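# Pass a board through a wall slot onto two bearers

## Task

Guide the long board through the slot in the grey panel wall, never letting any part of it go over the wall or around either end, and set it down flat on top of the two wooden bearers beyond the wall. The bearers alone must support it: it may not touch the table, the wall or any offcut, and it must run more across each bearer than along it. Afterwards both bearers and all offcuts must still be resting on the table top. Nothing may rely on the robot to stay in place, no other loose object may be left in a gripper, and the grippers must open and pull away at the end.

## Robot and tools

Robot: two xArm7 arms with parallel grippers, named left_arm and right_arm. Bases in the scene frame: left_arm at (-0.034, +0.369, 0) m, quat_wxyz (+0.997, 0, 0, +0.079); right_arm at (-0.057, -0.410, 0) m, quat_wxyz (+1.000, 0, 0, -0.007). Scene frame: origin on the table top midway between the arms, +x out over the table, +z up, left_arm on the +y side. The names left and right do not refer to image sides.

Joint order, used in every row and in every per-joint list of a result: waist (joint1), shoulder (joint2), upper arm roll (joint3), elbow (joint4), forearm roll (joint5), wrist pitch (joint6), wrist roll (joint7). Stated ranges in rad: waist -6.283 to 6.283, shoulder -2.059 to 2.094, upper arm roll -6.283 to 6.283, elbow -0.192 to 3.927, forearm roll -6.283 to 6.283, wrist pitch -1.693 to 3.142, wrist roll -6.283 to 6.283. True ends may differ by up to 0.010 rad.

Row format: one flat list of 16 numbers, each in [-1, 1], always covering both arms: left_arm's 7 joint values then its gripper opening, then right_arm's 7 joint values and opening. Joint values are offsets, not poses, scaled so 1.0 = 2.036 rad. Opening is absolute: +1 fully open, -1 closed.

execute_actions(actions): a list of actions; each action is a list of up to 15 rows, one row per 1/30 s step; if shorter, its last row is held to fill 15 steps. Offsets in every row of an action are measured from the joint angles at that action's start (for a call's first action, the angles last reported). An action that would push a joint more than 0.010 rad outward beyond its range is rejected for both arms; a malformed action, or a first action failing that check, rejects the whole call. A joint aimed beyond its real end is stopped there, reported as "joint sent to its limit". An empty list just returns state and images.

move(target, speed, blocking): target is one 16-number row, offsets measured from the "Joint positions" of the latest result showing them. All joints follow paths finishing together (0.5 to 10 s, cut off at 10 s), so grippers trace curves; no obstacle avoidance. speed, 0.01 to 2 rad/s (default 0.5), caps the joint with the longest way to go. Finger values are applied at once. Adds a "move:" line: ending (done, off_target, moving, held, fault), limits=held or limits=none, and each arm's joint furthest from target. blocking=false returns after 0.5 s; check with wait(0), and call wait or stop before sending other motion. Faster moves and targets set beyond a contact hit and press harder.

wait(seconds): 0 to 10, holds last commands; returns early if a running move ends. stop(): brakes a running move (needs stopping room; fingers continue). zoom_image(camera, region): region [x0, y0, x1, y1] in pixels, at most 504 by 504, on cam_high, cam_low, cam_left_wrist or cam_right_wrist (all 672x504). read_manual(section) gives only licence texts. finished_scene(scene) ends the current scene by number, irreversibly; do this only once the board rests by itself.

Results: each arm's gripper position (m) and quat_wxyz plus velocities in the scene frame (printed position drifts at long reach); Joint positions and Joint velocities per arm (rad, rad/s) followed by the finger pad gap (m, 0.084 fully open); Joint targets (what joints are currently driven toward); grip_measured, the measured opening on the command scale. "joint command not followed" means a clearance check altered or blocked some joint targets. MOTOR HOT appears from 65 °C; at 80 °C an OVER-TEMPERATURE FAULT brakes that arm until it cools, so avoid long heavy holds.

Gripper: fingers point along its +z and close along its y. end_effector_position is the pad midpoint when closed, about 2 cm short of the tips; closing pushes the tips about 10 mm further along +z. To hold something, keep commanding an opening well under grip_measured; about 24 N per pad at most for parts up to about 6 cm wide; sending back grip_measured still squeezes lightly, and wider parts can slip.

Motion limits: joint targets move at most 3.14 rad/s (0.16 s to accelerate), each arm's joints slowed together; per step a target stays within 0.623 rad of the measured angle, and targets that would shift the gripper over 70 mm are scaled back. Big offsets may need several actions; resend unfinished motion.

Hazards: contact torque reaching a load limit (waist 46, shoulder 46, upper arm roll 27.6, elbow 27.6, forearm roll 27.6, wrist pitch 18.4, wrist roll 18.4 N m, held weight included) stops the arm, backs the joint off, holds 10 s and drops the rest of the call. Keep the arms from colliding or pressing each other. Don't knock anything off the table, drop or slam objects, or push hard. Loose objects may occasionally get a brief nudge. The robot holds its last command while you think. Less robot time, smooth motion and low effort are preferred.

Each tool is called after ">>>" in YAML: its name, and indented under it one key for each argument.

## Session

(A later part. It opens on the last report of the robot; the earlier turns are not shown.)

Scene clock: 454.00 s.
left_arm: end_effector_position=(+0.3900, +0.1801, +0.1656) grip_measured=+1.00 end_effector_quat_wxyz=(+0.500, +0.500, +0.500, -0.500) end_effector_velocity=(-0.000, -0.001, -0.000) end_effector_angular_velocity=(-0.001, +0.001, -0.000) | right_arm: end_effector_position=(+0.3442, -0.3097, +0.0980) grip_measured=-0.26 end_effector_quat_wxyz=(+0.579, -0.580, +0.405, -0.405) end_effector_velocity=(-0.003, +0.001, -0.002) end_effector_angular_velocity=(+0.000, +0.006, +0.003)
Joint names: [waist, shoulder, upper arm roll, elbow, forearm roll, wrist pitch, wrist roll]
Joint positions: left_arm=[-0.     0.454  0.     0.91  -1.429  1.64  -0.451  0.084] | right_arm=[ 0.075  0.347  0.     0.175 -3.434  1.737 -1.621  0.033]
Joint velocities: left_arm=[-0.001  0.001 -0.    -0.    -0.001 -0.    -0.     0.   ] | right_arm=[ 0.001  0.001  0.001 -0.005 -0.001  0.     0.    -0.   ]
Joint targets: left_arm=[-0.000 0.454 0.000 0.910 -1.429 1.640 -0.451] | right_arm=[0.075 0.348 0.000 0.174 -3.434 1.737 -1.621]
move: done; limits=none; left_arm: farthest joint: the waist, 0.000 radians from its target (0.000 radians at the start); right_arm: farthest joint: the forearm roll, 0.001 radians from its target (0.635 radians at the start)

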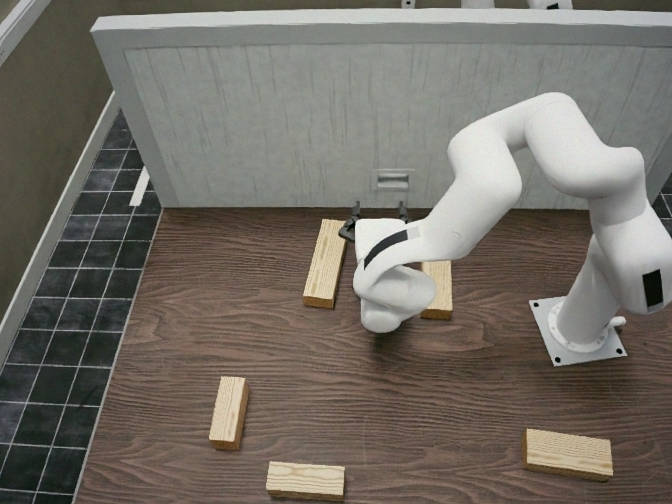

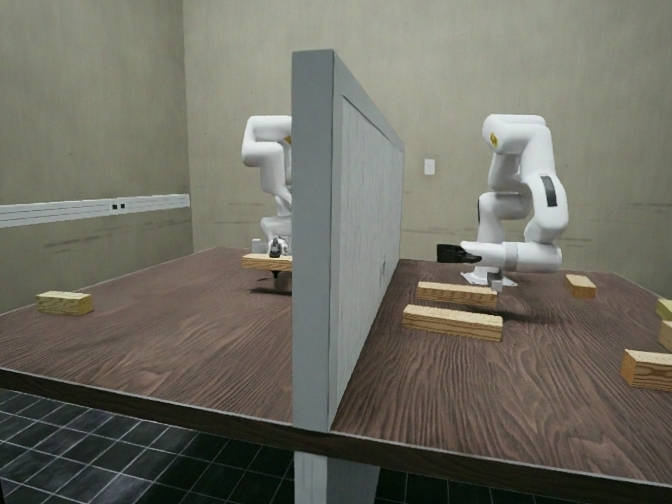

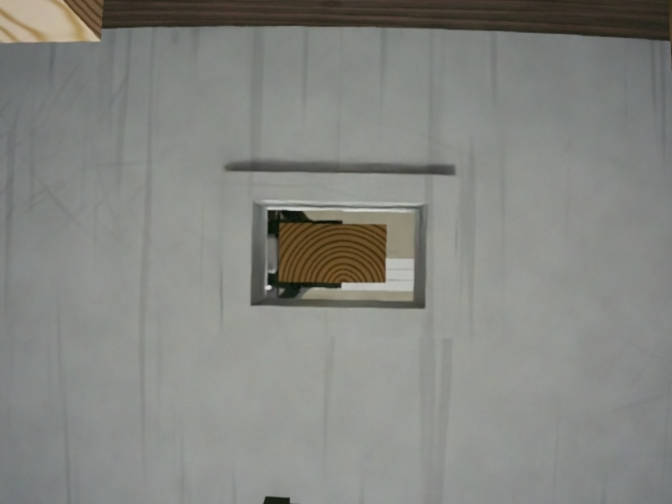

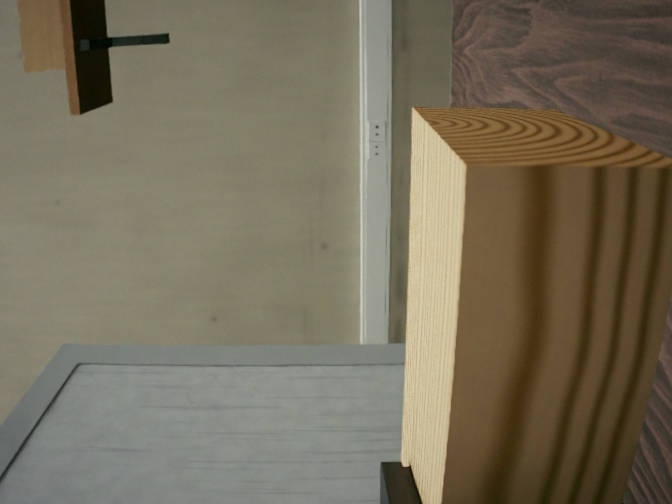

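>>> move:
  target: [0,0,0,0,0,0,0,1,0.1193,-0.0008,0,0.0156,0.1207,-0.0137,0.0215,-1]
  speed: 0.4

>>> zoom_image:
  camera: "cam_left_wrist"
  region: [238, 180, 438, 330]

Scene clock: 517.33 s.
left_arm: end_effector_position=(+0.3900, +0.1801, +0.1656) grip_measured=+1.00 end_effector_quat_wxyz=(+0.500, +0.500, +0.500, -0.500) end_effector_velocity=(+0.001, +0.000, +0.001) end_effector_angular_velocity=(-0.001, -0.001, +0.002) | right_arm: end_effector_position=(+0.3486, -0.2699, +0.0985) grip_measured=-0.26 end_effector_quat_wxyz=(+0.579, -0.580, +0.405, -0.405) end_effector_velocity=(-0.000, +0.001, +0.000) end_effector_angular_velocity=(+0.001, -0.001, +0.002)
Joint names: [waist, shoulder, upper arm roll, elbow, forearm roll, wrist pitch, wrist roll]
Joint positions: left_arm=[-0.     0.454  0.     0.91  -1.429  1.64  -0.451  0.084] | right_arm=[ 0.318  0.346 -0.     0.206 -3.188  1.709 -1.577  0.033]
Joint velocities: left_arm=[ 0.002 -0.001 -0.001  0.    -0.001  0.    -0.     0.   ] | right_arm=[ 0.003  0.001  0.001  0.001  0.002  0.001  0.    -0.   ]
Joint targets: left_arm=[-0.000 0.454 0.000 0.910 -1.429 1.640 -0.451] | right_arm=[0.318 0.346 0.000 0.206 -3.188 1.709 -1.577]
move: done; limits=none; left_arm: farthest joint: the waist, 0.000 radians from its target (0.000 radians at the start); right_arm: farthest joint: the shoulder, 0.001 radians from its target (0.002 radians at the start)

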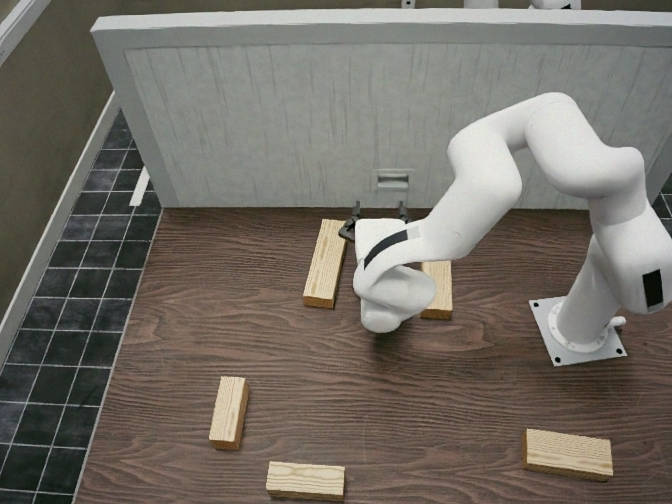

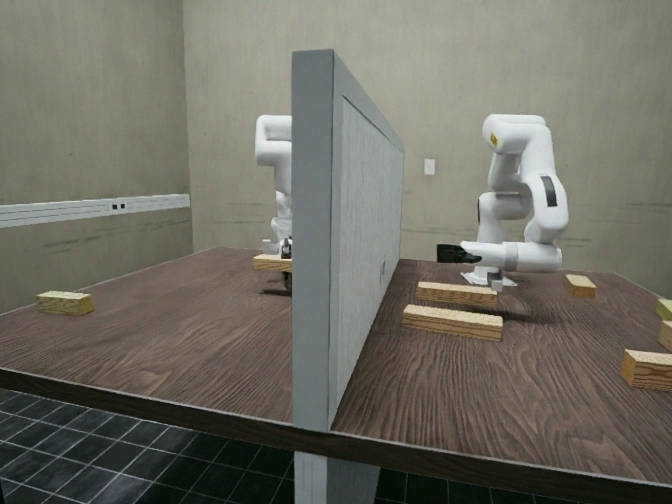

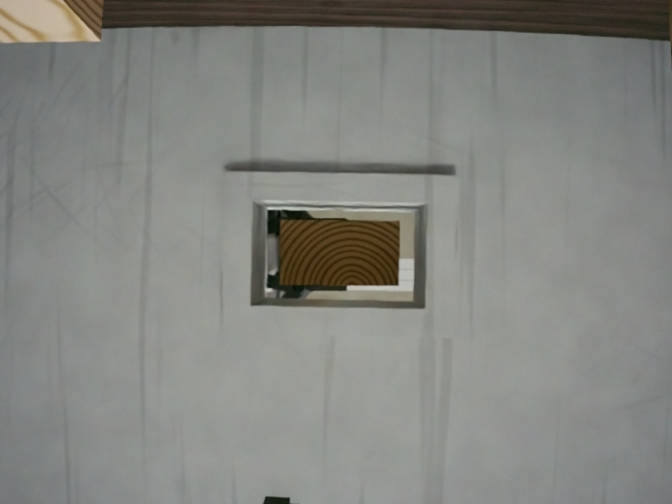

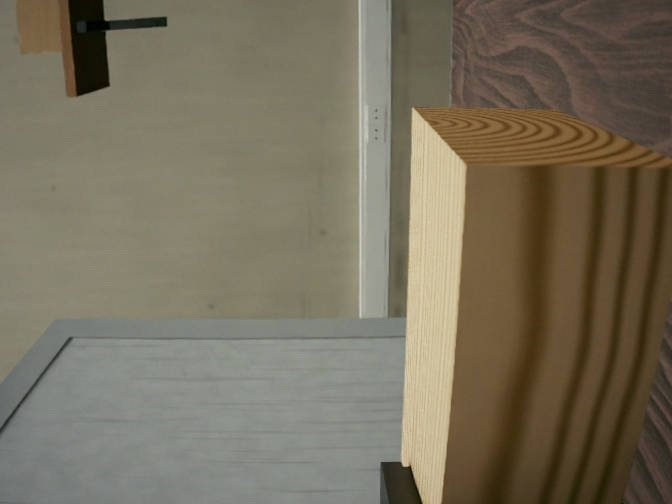

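Region (238, 180, 438, 330) of cam_left_wrist's 672x504 image, scaled by 2.520, with more detail than that image has; it fills the top 378 rows of this view, and the rest is white.

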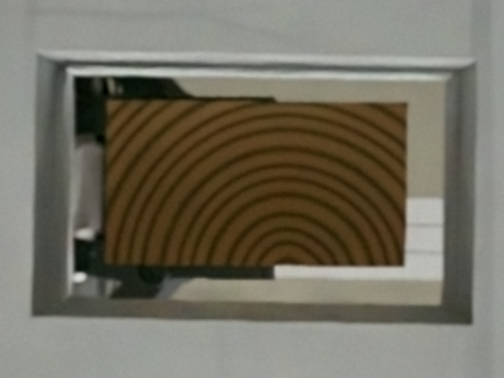

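>>> move:
  target: [0,0,0,0,0,0,0,1,0.1233,0.0061,0,0.0319,0.1239,-0.0257,0.0143,-1]
  speed: 0.35

>>> zoom_image:
  camera: "cam_left_wrist"
  region: [238, 180, 438, 330]

Scene clock: 525.57 s.
left_arm: end_effector_position=(+0.3900, +0.1801, +0.1656) grip_measured=+1.00 end_effector_quat_wxyz=(+0.500, +0.500, +0.500, -0.500) end_effector_velocity=(+0.000, -0.000, -0.000) end_effector_angular_velocity=(+0.001, +0.000, -0.000) | right_arm: end_effector_position=(+0.3492, -0.2200, +0.0991) grip_measured=-0.26 end_effector_quat_wxyz=(+0.580, -0.578, +0.407, -0.404) end_effector_velocity=(+0.000, +0.001, +0.001) end_effector_angular_velocity=(+0.002, -0.002, +0.002)
Joint names: [waist, shoulder, upper arm roll, elbow, forearm roll, wrist pitch, wrist roll]
Joint positions: left_arm=[-0.     0.454  0.     0.91  -1.429  1.64  -0.451  0.084] | right_arm=[ 0.568  0.358 -0.     0.271 -2.936  1.657 -1.548  0.033]
Joint velocities: left_arm=[-0.001  0.     0.     0.    -0.    -0.001  0.     0.   ] | right_arm=[ 0.001 -0.002  0.002  0.002  0.002 -0.     0.    -0.   ]
Joint targets: left_arm=[-0.000 0.454 0.000 0.910 -1.429 1.640 -0.451] | right_arm=[0.569 0.358 -0.000 0.271 -2.936 1.657 -1.548]
move: done; limits=none; left_arm: farthest joint: the waist, 0.000 radians from its target (0.000 radians at the start); right_arm: farthest joint: the waist, 0.001 radians from its target (0.251 radians at the start)

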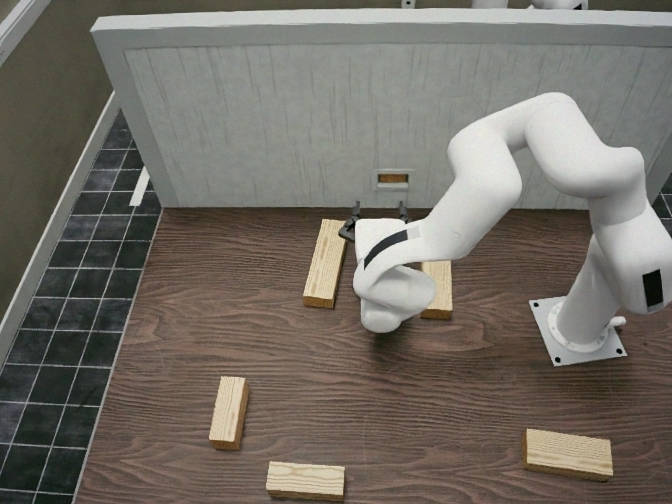

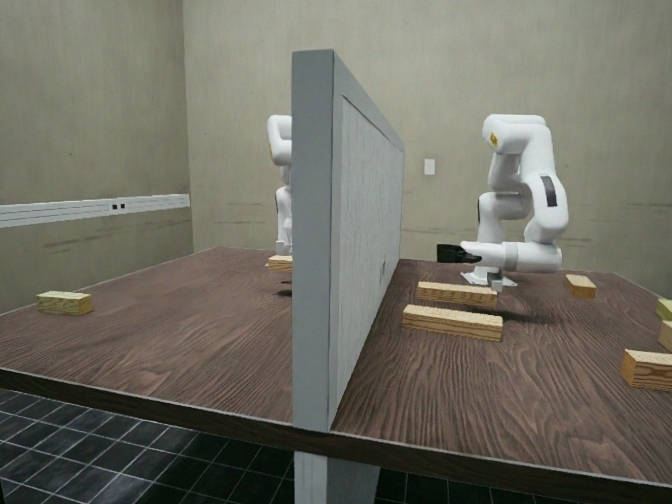

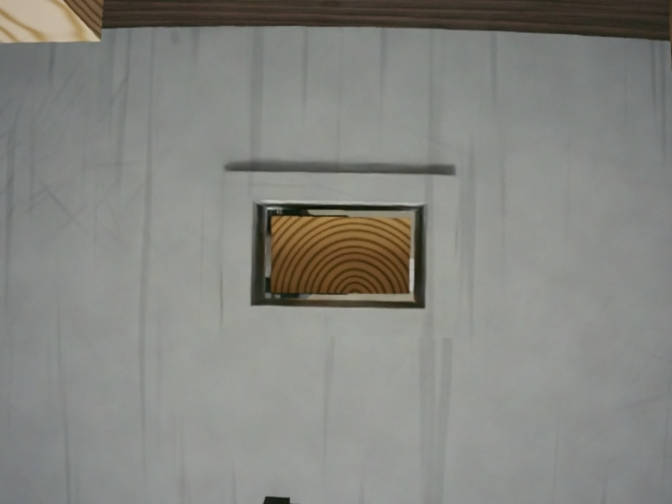

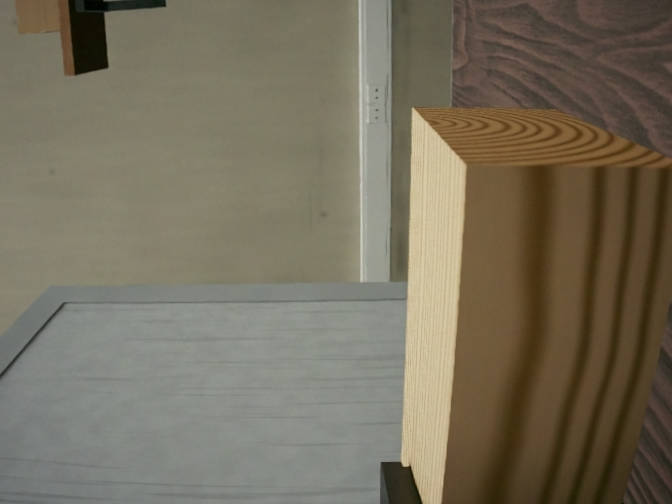

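Region (238, 180, 438, 330) of cam_left_wrist's 672x504 image, scaled by 2.520, with more detail than that image has; it fills the top 378 rows of this view, and the rest is white.

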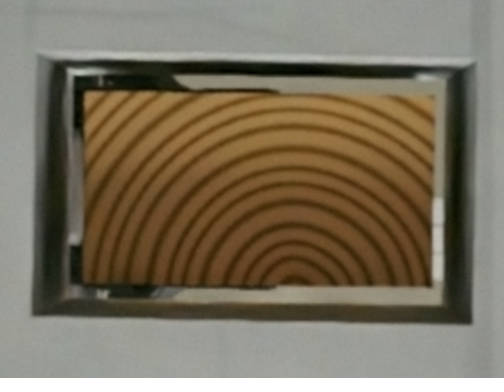

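>>> move:
  target: [-0.3026,-0.2344,0,0.1904,0.7019,-0.1568,-0.7750,1,0.0904,0.0129,0,0.0460,0.0898,-0.0334,-0.0051,-1]
  speed: 1.4

Scene clock: 549.37 s.
left_arm: end_effector_position=(+0.3897, +0.1607, +0.2996) grip_measured=+1.00 end_effector_quat_wxyz=(-0.000, +0.707, +0.707, -0.000) end_effector_velocity=(+0.000, -0.004, +0.006) end_effector_angular_velocity=(-0.004, -0.014, -0.007) | right_arm: end_effector_position=(+0.3489, -0.1699, +0.0987) grip_measured=-0.26 end_effector_quat_wxyz=(+0.580, -0.579, +0.407, -0.404) end_effector_velocity=(-0.000, +0.001, +0.001) end_effector_angular_velocity=(+0.001, -0.001, +0.001)
Joint names: [waist, shoulder, upper arm roll, elbow, forearm roll, wrist pitch, wrist roll]
Joint positions: left_arm=[-0.616 -0.023  0.001  1.297 -0.     1.321 -2.029  0.084] | right_arm=[ 0.752  0.385 -0.     0.364 -2.753  1.589 -1.558  0.033]
Joint velocities: left_arm=[-0.004 -0.006 -0.004  0.006  0.002 -0.002 -0.002  0.   ] | right_arm=[ 0.001 -0.001  0.001  0.     0.     0.001 -0.    -0.   ]
Joint targets: left_arm=[-0.616 -0.024 0.000 1.298 0.000 1.321 -2.029] | right_arm=[0.752 0.385 -0.000 0.365 -2.753 1.589 -1.558]
move: done; limits=none; left_arm: farthest joint: the upper arm roll, 0.001 radians from its target (0.000 radians at the start); right_arm: farthest joint: the waist, 0.000 radians from its target (0.183 radians at the start)

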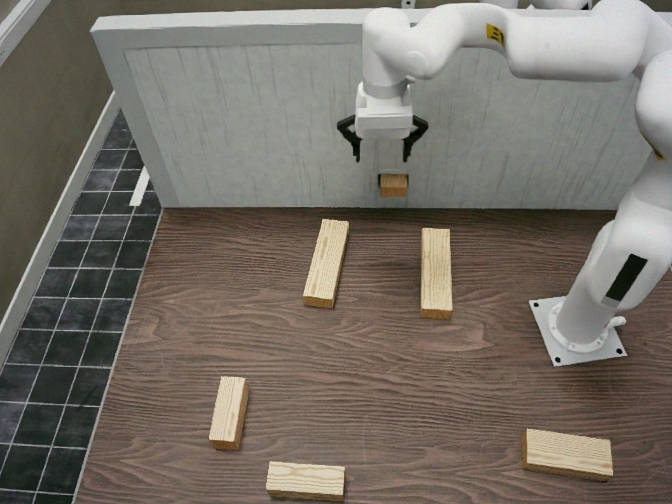

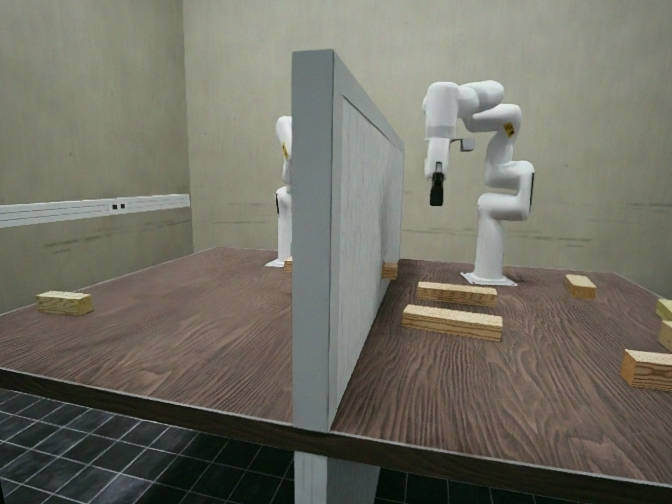

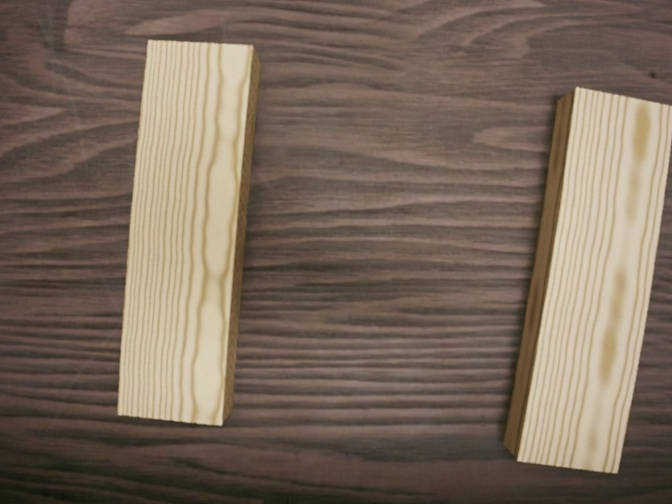

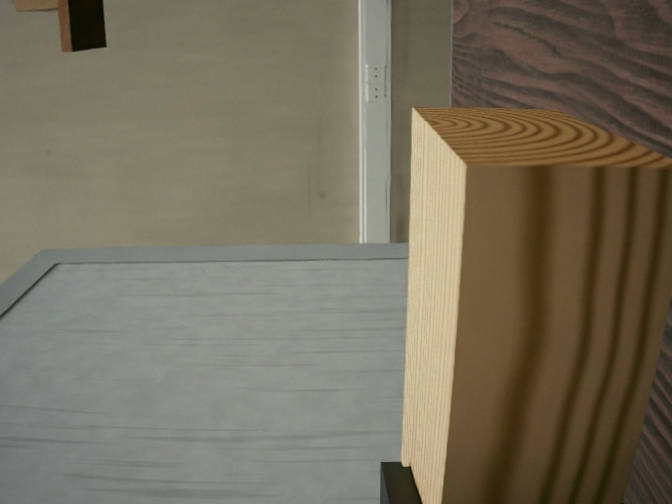

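>>> move:
  target: [-0.0911,0.0743,-0.0005,-0.1047,0,-0.1795,-0.0910,1,0.0646,0.0184,0,0.0556,0.0646,-0.0323,-0.0172,-1]
  speed: 0.5

Scene clock: 575.53 s.
left_arm: end_effector_position=(+0.3581, +0.0754, +0.1655) grip_measured=+1.00 end_effector_quat_wxyz=(+0.001, +0.707, +0.707, +0.000) end_effector_velocity=(-0.005, -0.002, -0.004) end_effector_angular_velocity=(+0.005, +0.007, -0.008) | right_arm: end_effector_position=(+0.3490, -0.1196, +0.0992) grip_measured=-0.26 end_effector_quat_wxyz=(+0.581, -0.579, +0.406, -0.404) end_effector_velocity=(-0.001, +0.002, +0.001) end_effector_angular_velocity=(+0.002, -0.002, +0.005)
Joint names: [waist, shoulder, upper arm roll, elbow, forearm roll, wrist pitch, wrist roll]
Joint positions: left_arm=[-0.801  0.128 -0.     1.084 -0.     0.955 -2.214  0.084] | right_arm=[ 0.883  0.422 -0.001  0.477 -2.622  1.523 -1.593  0.033]
Joint velocities: left_arm=[-0.005  0.004 -0.004 -0.005 -0.    -0.001 -0.     0.   ] | right_arm=[ 0.002 -0.     0.002  0.002 -0.001  0.001 -0.    -0.   ]
Joint targets: left_arm=[-0.801 0.128 -0.000 1.084 -0.000 0.955 -2.214] | right_arm=[0.884 0.422 -0.000 0.478 -2.622 1.523 -1.593]
move: done; limits=none; left_arm: farthest joint: the waist, 0.001 radians from its target (0.185 radians at the start); right_arm: farthest joint: the upper arm roll, 0.001 radians from its target (0.000 radians at the start)

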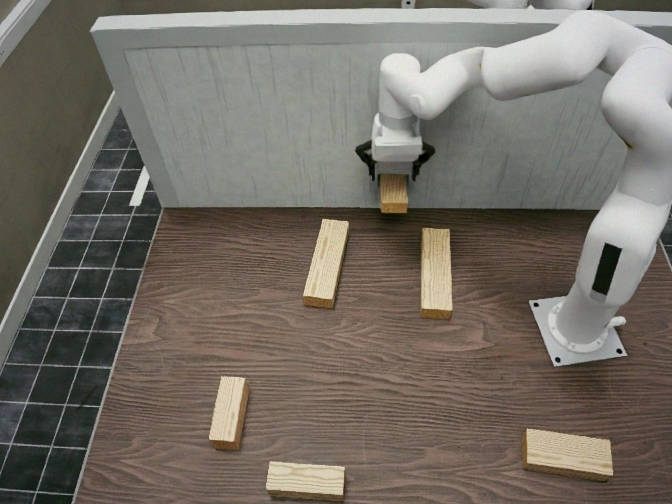

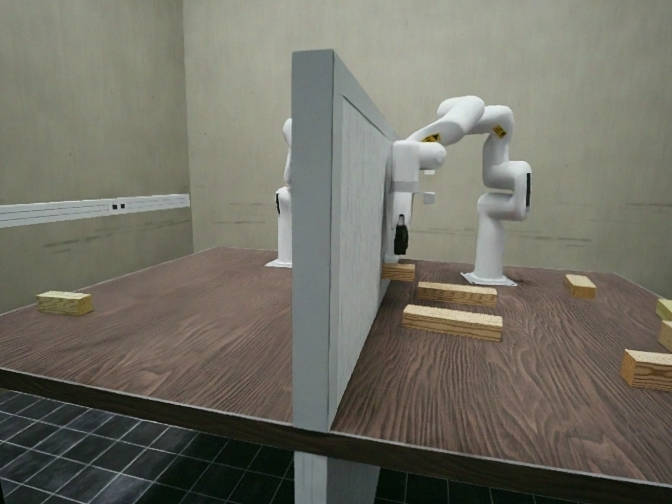

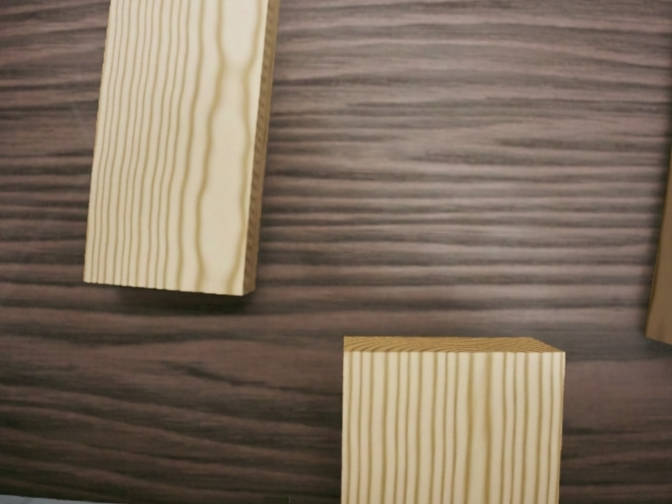

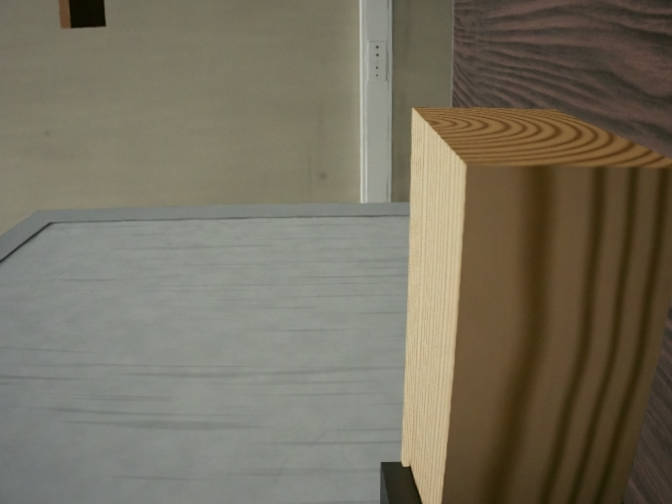

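>>> move:
  target: [-0.0018,0.0449,0,-0.0391,0,-0.0835,-0.0017,1,0.0498,0.0262,0.0003,0.0662,0.0519,-0.0311,-0.0259,-1]
  speed: 0.25

Scene clock: 592.17 s.
left_arm: end_effector_position=(+0.3554, +0.0751, +0.1031) grip_measured=+1.00 end_effector_quat_wxyz=(+0.000, +0.707, +0.707, +0.000) end_effector_velocity=(-0.001, +0.002, -0.003) end_effector_angular_velocity=(+0.004, +0.005, +0.002) | right_arm: end_effector_position=(+0.3489, -0.0669, +0.0989) grip_measured=-0.26 end_effector_quat_wxyz=(+0.580, -0.579, +0.406, -0.404) end_effector_velocity=(-0.001, +0.003, +0.000) end_effector_angular_velocity=(+0.002, +0.001, +0.005)
Joint names: [waist, shoulder, upper arm roll, elbow, forearm roll, wrist pitch, wrist roll]
Joint positions: left_arm=[-0.804  0.219 -0.     1.005 -0.     0.786 -2.217  0.084] | right_arm=[ 0.984  0.475 -0.     0.612 -2.516  1.46  -1.646  0.033]
Joint velocities: left_arm=[ 0.002  0.003  0.    -0.004  0.    -0.     0.    -0.   ] | right_arm=[ 0.002  0.001  0.003  0.003 -0.001 -0.001 -0.    -0.   ]
Joint targets: left_arm=[-0.804 0.219 -0.000 1.005 -0.000 0.786 -2.217] | right_arm=[0.985 0.475 -0.000 0.612 -2.516 1.460 -1.646]
move: done; limits=none; left_arm: farthest joint: the shoulder, 0.001 radians from its target (0.091 radians at the start); right_arm: farthest joint: the waist, 0.000 radians from its target (0.101 radians at the start)

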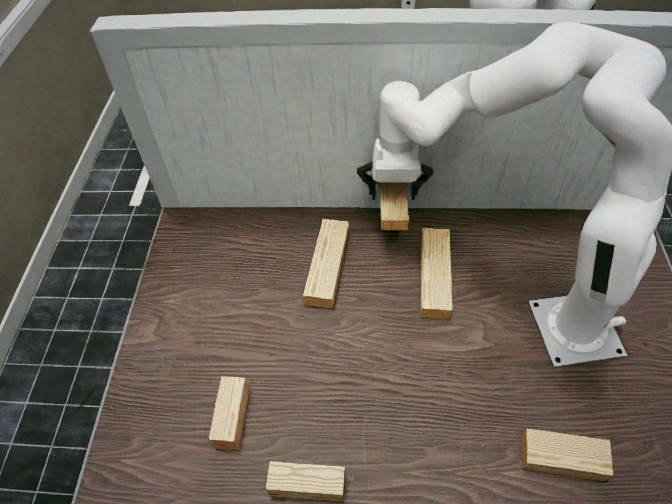

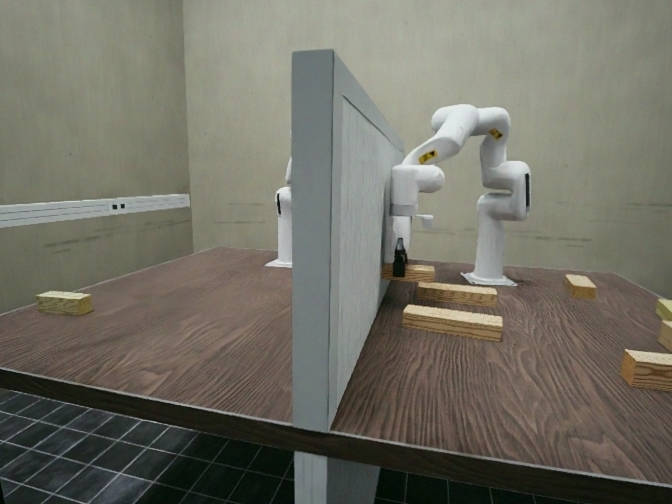

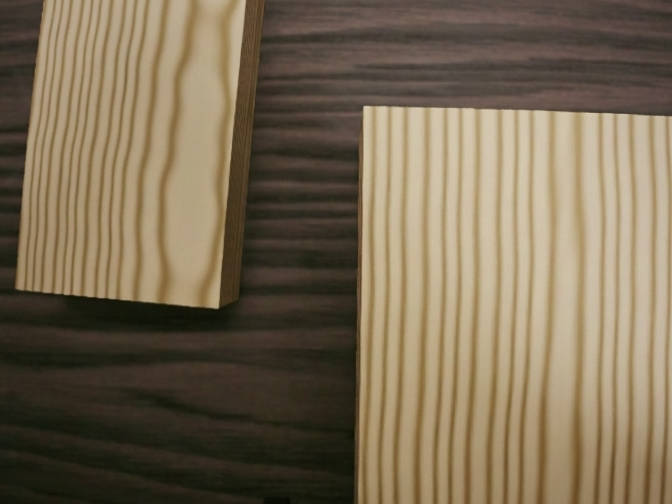

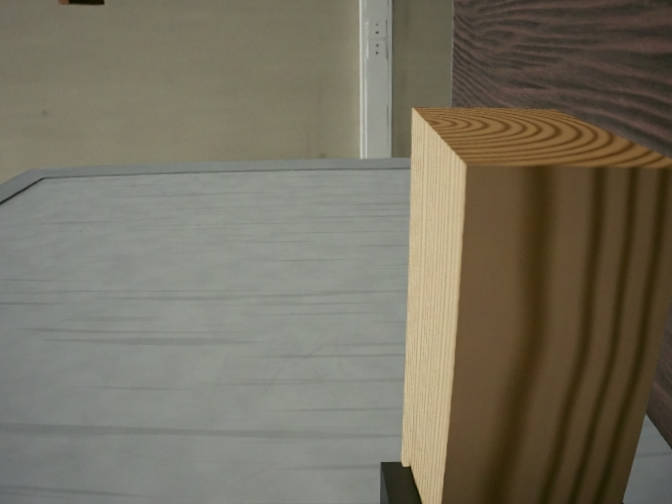

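>>> zoom_image:
  camera: "cam_low"
  region: [370, 230, 450, 290]

>>> zoom_image:
  camera: "cam_high"
  region: [345, 150, 445, 240]

Region (370, 230, 450, 290) of cam_low's 672x504 image, scaled by 6.300, with more detail than that image has; it fills the top 378 rows of this view, and the rest is white.

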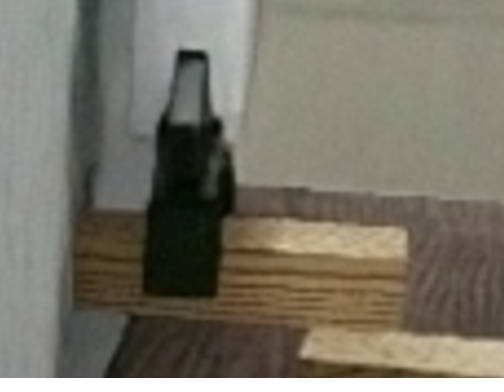

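Region (345, 150, 445, 240) of cam_high's 672x504 image, scaled by 5.040, with more detail than that image has; it fills the top 454 rows of this view, and the rest is white.

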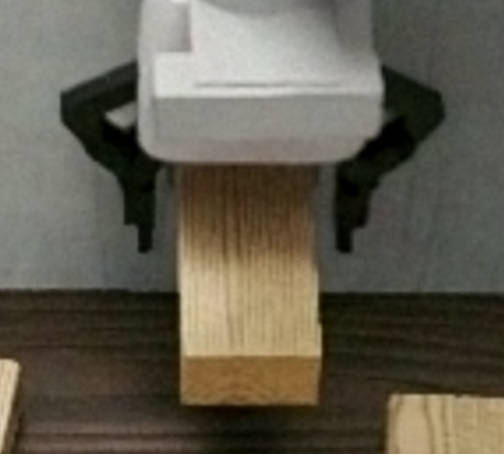

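>>> execute_actions:
  actions:
    - [[0,0,0,0,0,0,0,0.92,0,0,0,0,0,0,0,-1],[0,0,0,0,0,0,0,0.85,0,0,0,0,0,0,0,-1],[0,0,0,0,0,0,0,0.78,0,0,0,0,0,0,0,-1],[0,0,0,0,0,0,0,0.71,0,0,0,0,0,0,0,-1],[0,0,0,0,0,0,0,0.65,0,0,0,0,0,0,0,-1],[0,0,0,0,0,0,0,0.59,0,0,0,0,0,0,0,-1],[0,0,0,0,0,0,0,0.54,0,0,0,0,0,0,0,-1],[0,0,0,0,0,0,0,0.50,0,0,0,0,0,0,0,-1],[0,0,0,0,0,0,0,0.46,0,0,0,0,0,0,0,-1],[0,0,0,0,0,0,0,0.42,0,0,0,0,0,0,0,-1],[0,0,0,0,0,0,0,0.38,0,0,0,0,0,0,0,-1],[0,0,0,0,0,0,0,0.34,0,0,0,0,0,0,0,-1],[0,0,0,0,0,0,0,0.30,0,0,0,0,0,0,0,-1],[0,0,0,0,0,0,0,0.26,0,0,0,0,0,0,0,-1],[0,0,0,0,0,0,0,0.22,0,0,0,0,0,0,0,-1]]
    - [[0,0,0,0,0,0,0,0.15,0,0,0,0,0,0,0,-1],[0,0,0,0,0,0,0,0.05,0,0,0,0,0,0,0,-1],[0,0,0,0,0,0,0,-0.07,0,0,0,0,0,0,0,-1],[0,0,0,0,0,0,0,-0.2,0,0,0,0,0,0,0,-1],[0,0,0,0,0,0,0,-0.33,0,0,0,0,0,0,0,-1],[0,0,0,0,0,0,0,-0.46,0,0,0,0,0,0,0,-1],[0,0,0,0,0,0,0,-0.6,0,0,0,0,0,0,0,-1],[0,0,0,0,0,0,0,-0.73,0,0,0,0,0,0,0,-1],[0,0,0,0,0,0,0,-0.87,0,0,0,0,0,0,0,-1],[0,0,0,0,0,0,0,-1,0,0,0,0,0,0,0,-1]]

Scene clock: 613.43 s.
left_arm: end_effector_position=(+0.3555, +0.0752, +0.1032) grip_measured=+0.38 end_effector_quat_wxyz=(+0.001, +0.707, +0.707, +0.000) end_effector_velocity=(+0.001, +0.001, -0.000) end_effector_angular_velocity=(+0.001, -0.000, +0.001) | right_arm: end_effector_position=(+0.3489, -0.0669, +0.0989) grip_measured=-0.26 end_effector_quat_wxyz=(+0.580, -0.579, +0.406, -0.404) end_effector_velocity=(+0.000, +0.000, +0.000) end_effector_angular_velocity=(+0.001, +0.000, -0.000)
Joint names: [waist, shoulder, upper arm roll, elbow, forearm roll, wrist pitch, wrist roll]
Joint positions: left_arm=[-0.804  0.219  0.     1.005 -0.     0.786 -2.217  0.06 ] | right_arm=[ 0.984  0.475 -0.     0.612 -2.516  1.46  -1.646  0.033]
Joint velocities: left_arm=[ 0.001  0.001  0.001 -0.     0.001 -0.    -0.    -0.   ] | right_arm=[-0.    -0.001  0.     0.     0.    -0.001 -0.    -0.   ]
Joint targets: left_arm=[-0.804 0.219 0.000 1.005 -0.000 0.786 -2.217] | right_arm=[0.984 0.475 -0.000 0.612 -2.516 1.460 -1.646]

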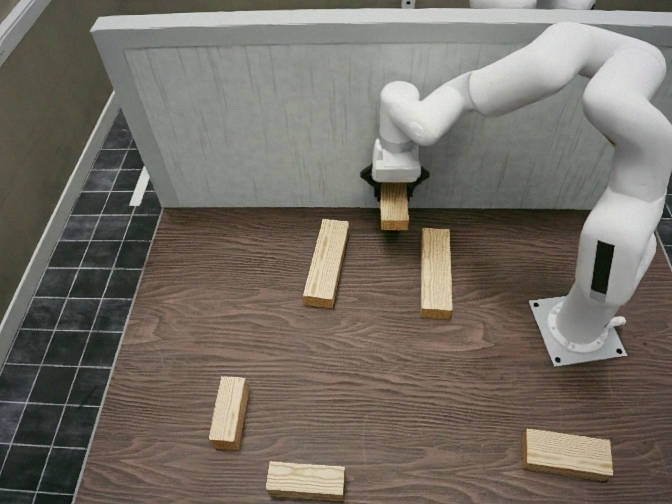

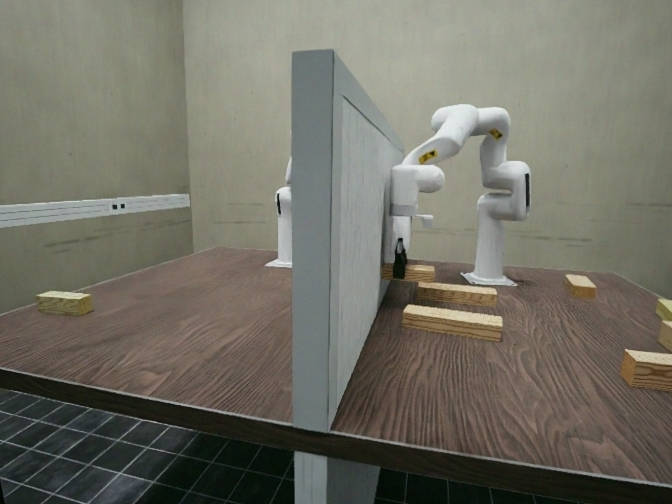

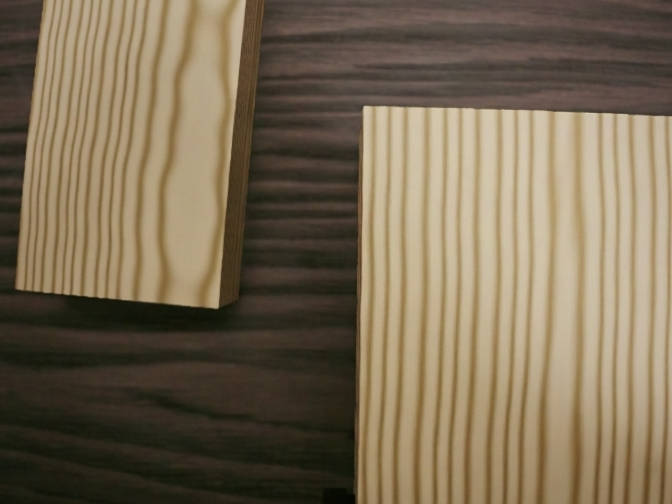

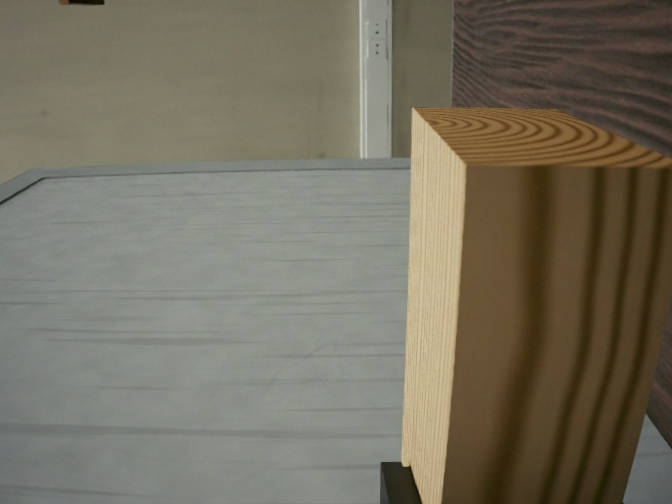

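>>> execute_actions:
  actions:
    - [[0,0,0,0,0,0,0,-1,0,0,0,0,0,0,0,-0.6],[0,0,0,0,0,0,0,-1,0,0,0,0,0,0,0,-0.4],[0,0,0,0,0,0,0,-1,0,0,0,0,0,0,0,-0.3],[0,0,0,0,0,0,0,-1,0,0,0,0,0,0,0,-0.24],[0,0,0,0,0,0,0,-1,0,0,0,0,0,0,0,-0.18],[0,0,0,0,0,0,0,-1,0,0,0,0,0,0,0,-0.1],[0,0,0,0,0,0,0,-1,0,0,0,0,0,0,0,0.0],[0,0,0,0,0,0,0,-1,0,0,0,0,0,0,0,0.1],[0,0,0,0,0,0,0,-1,0,0,0,0,0,0,0,0.2],[0,0,0,0,0,0,0,-1,0,0,0,0,0,0,0,0.3],[0,0,0,0,0,0,0,-1,0,0,0,0,0,0,0,0.4]]

Scene clock: 619.33 s.
left_arm: end_effector_position=(+0.3553, +0.0753, +0.1030) grip_measured=+0.38 end_effector_quat_wxyz=(+0.000, +0.707, +0.707, -0.000) end_effector_velocity=(+0.002, -0.001, +0.002) end_effector_angular_velocity=(-0.004, -0.004, +0.002) | right_arm: end_effector_position=(+0.3490, -0.0668, +0.0993) grip_measured=+0.39 end_effector_quat_wxyz=(+0.581, -0.578, +0.406, -0.404) end_effector_velocity=(-0.001, -0.001, -0.002) end_effector_angular_velocity=(-0.005, +0.005, +0.000)
Joint names: [waist, shoulder, upper arm roll, elbow, forearm roll, wrist pitch, wrist roll]
Joint positions: left_arm=[-0.804  0.219  0.     1.005 -0.     0.786 -2.217  0.06 ] | right_arm=[ 0.984  0.475 -0.     0.612 -2.516  1.46  -1.646  0.061]
Joint velocities: left_arm=[-0.001 -0.002  0.002  0.002 -0.001 -0.001 -0.     0.   ] | right_arm=[-0.     0.002  0.    -0.002  0.    -0.003 -0.001  0.003]
Joint targets: left_arm=[-0.804 0.219 0.000 1.005 -0.000 0.786 -2.217] | right_arm=[0.984 0.475 -0.000 0.612 -2.516 1.460 -1.646]

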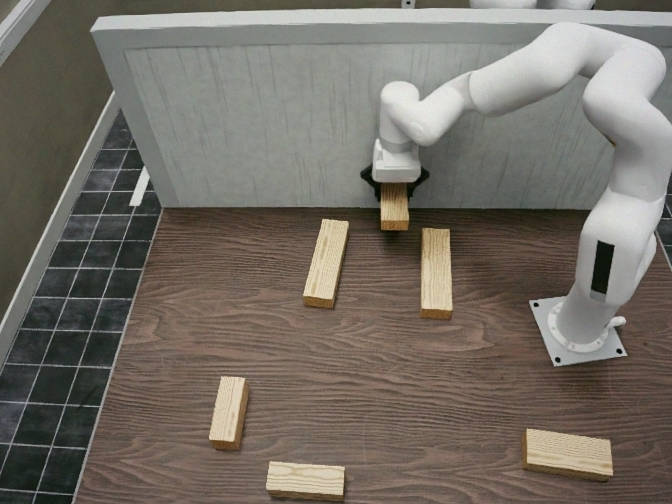

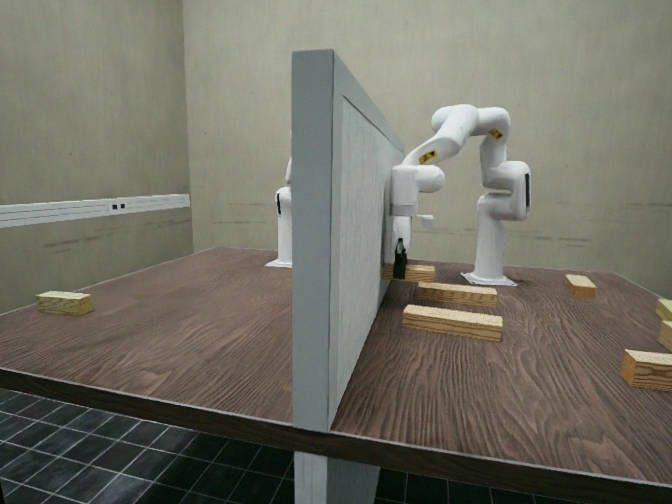

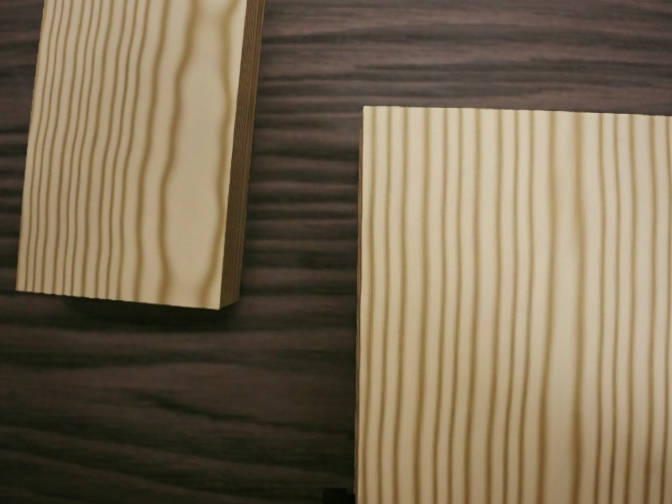

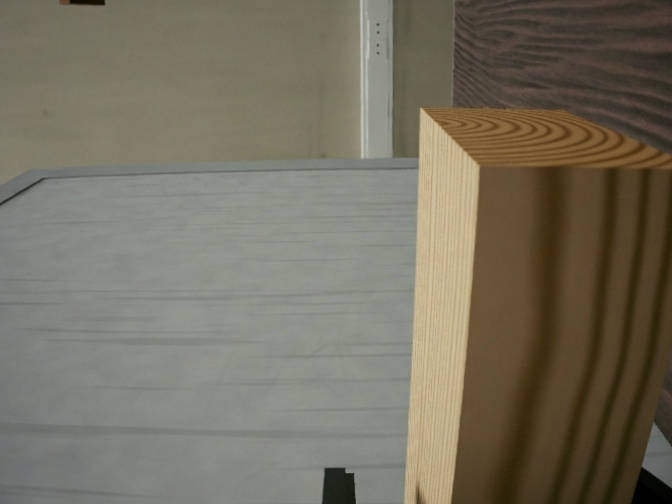

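>>> move:
  target: [0.0610,-0.0562,0,-0.0732,0,-0.0170,0.0610,-1,0,0,0,0,0,0,0,0.4]
  speed: 0.22

Scene clock: 642.17 s.
left_arm: end_effector_position=(+0.3550, +0.1446, +0.1041) grip_measured=+0.38 end_effector_quat_wxyz=(+0.000, +0.707, +0.707, +0.000) end_effector_velocity=(+0.001, +0.003, -0.001) end_effector_angular_velocity=(+0.002, +0.000, +0.004) | right_arm: end_effector_position=(+0.3490, -0.0668, +0.0993) grip_measured=+0.39 end_effector_quat_wxyz=(+0.581, -0.578, +0.406, -0.404) end_effector_velocity=(+0.000, -0.000, +0.000) end_effector_angular_velocity=(+0.000, -0.001, -0.001)
Joint names: [waist, shoulder, upper arm roll, elbow, forearm roll, wrist pitch, wrist roll]
Joint positions: left_arm=[-0.681  0.105 -0.001  0.856 -0.     0.751 -2.093  0.06 ] | right_arm=[ 0.984  0.475 -0.     0.612 -2.516  1.46  -1.646  0.061]
Joint velocities: left_arm=[ 0.002 -0.     0.003 -0.002  0.001 -0.     0.001 -0.   ] | right_arm=[-0.001 -0.    -0.     0.     0.     0.    -0.    -0.   ]
Joint targets: left_arm=[-0.680 0.105 0.000 0.856 -0.000 0.751 -2.093] | right_arm=[0.984 0.475 -0.000 0.612 -2.516 1.460 -1.646]
move: done; limits=none; left_arm: farthest joint: the waist, 0.001 radians from its target (0.124 radians at the start); right_arm: farthest joint: the waist, 0.000 radians from its target (0.000 radians at the start)

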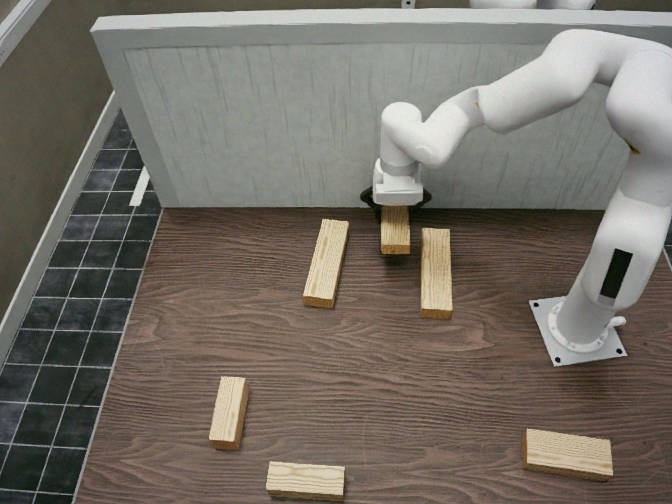

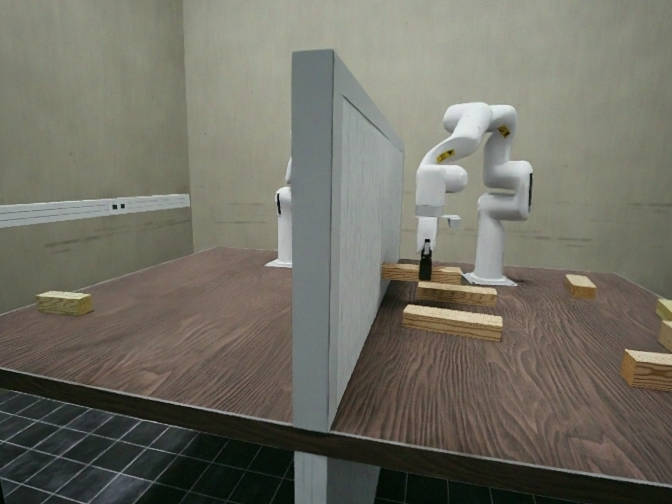

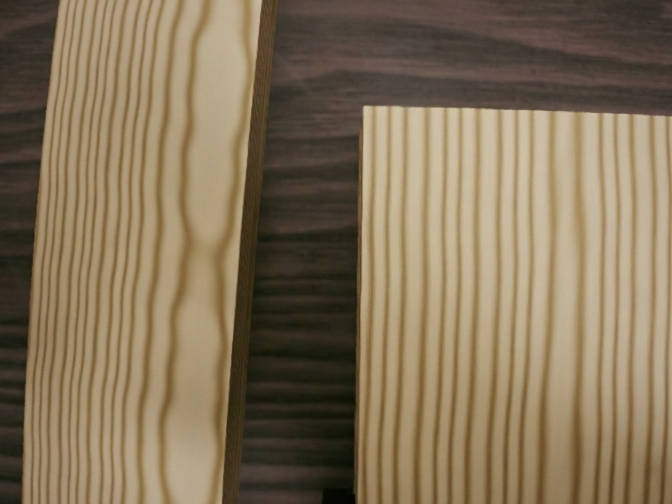

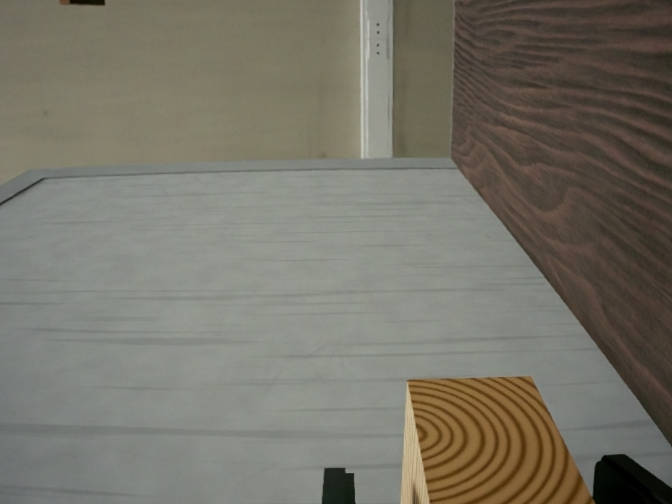

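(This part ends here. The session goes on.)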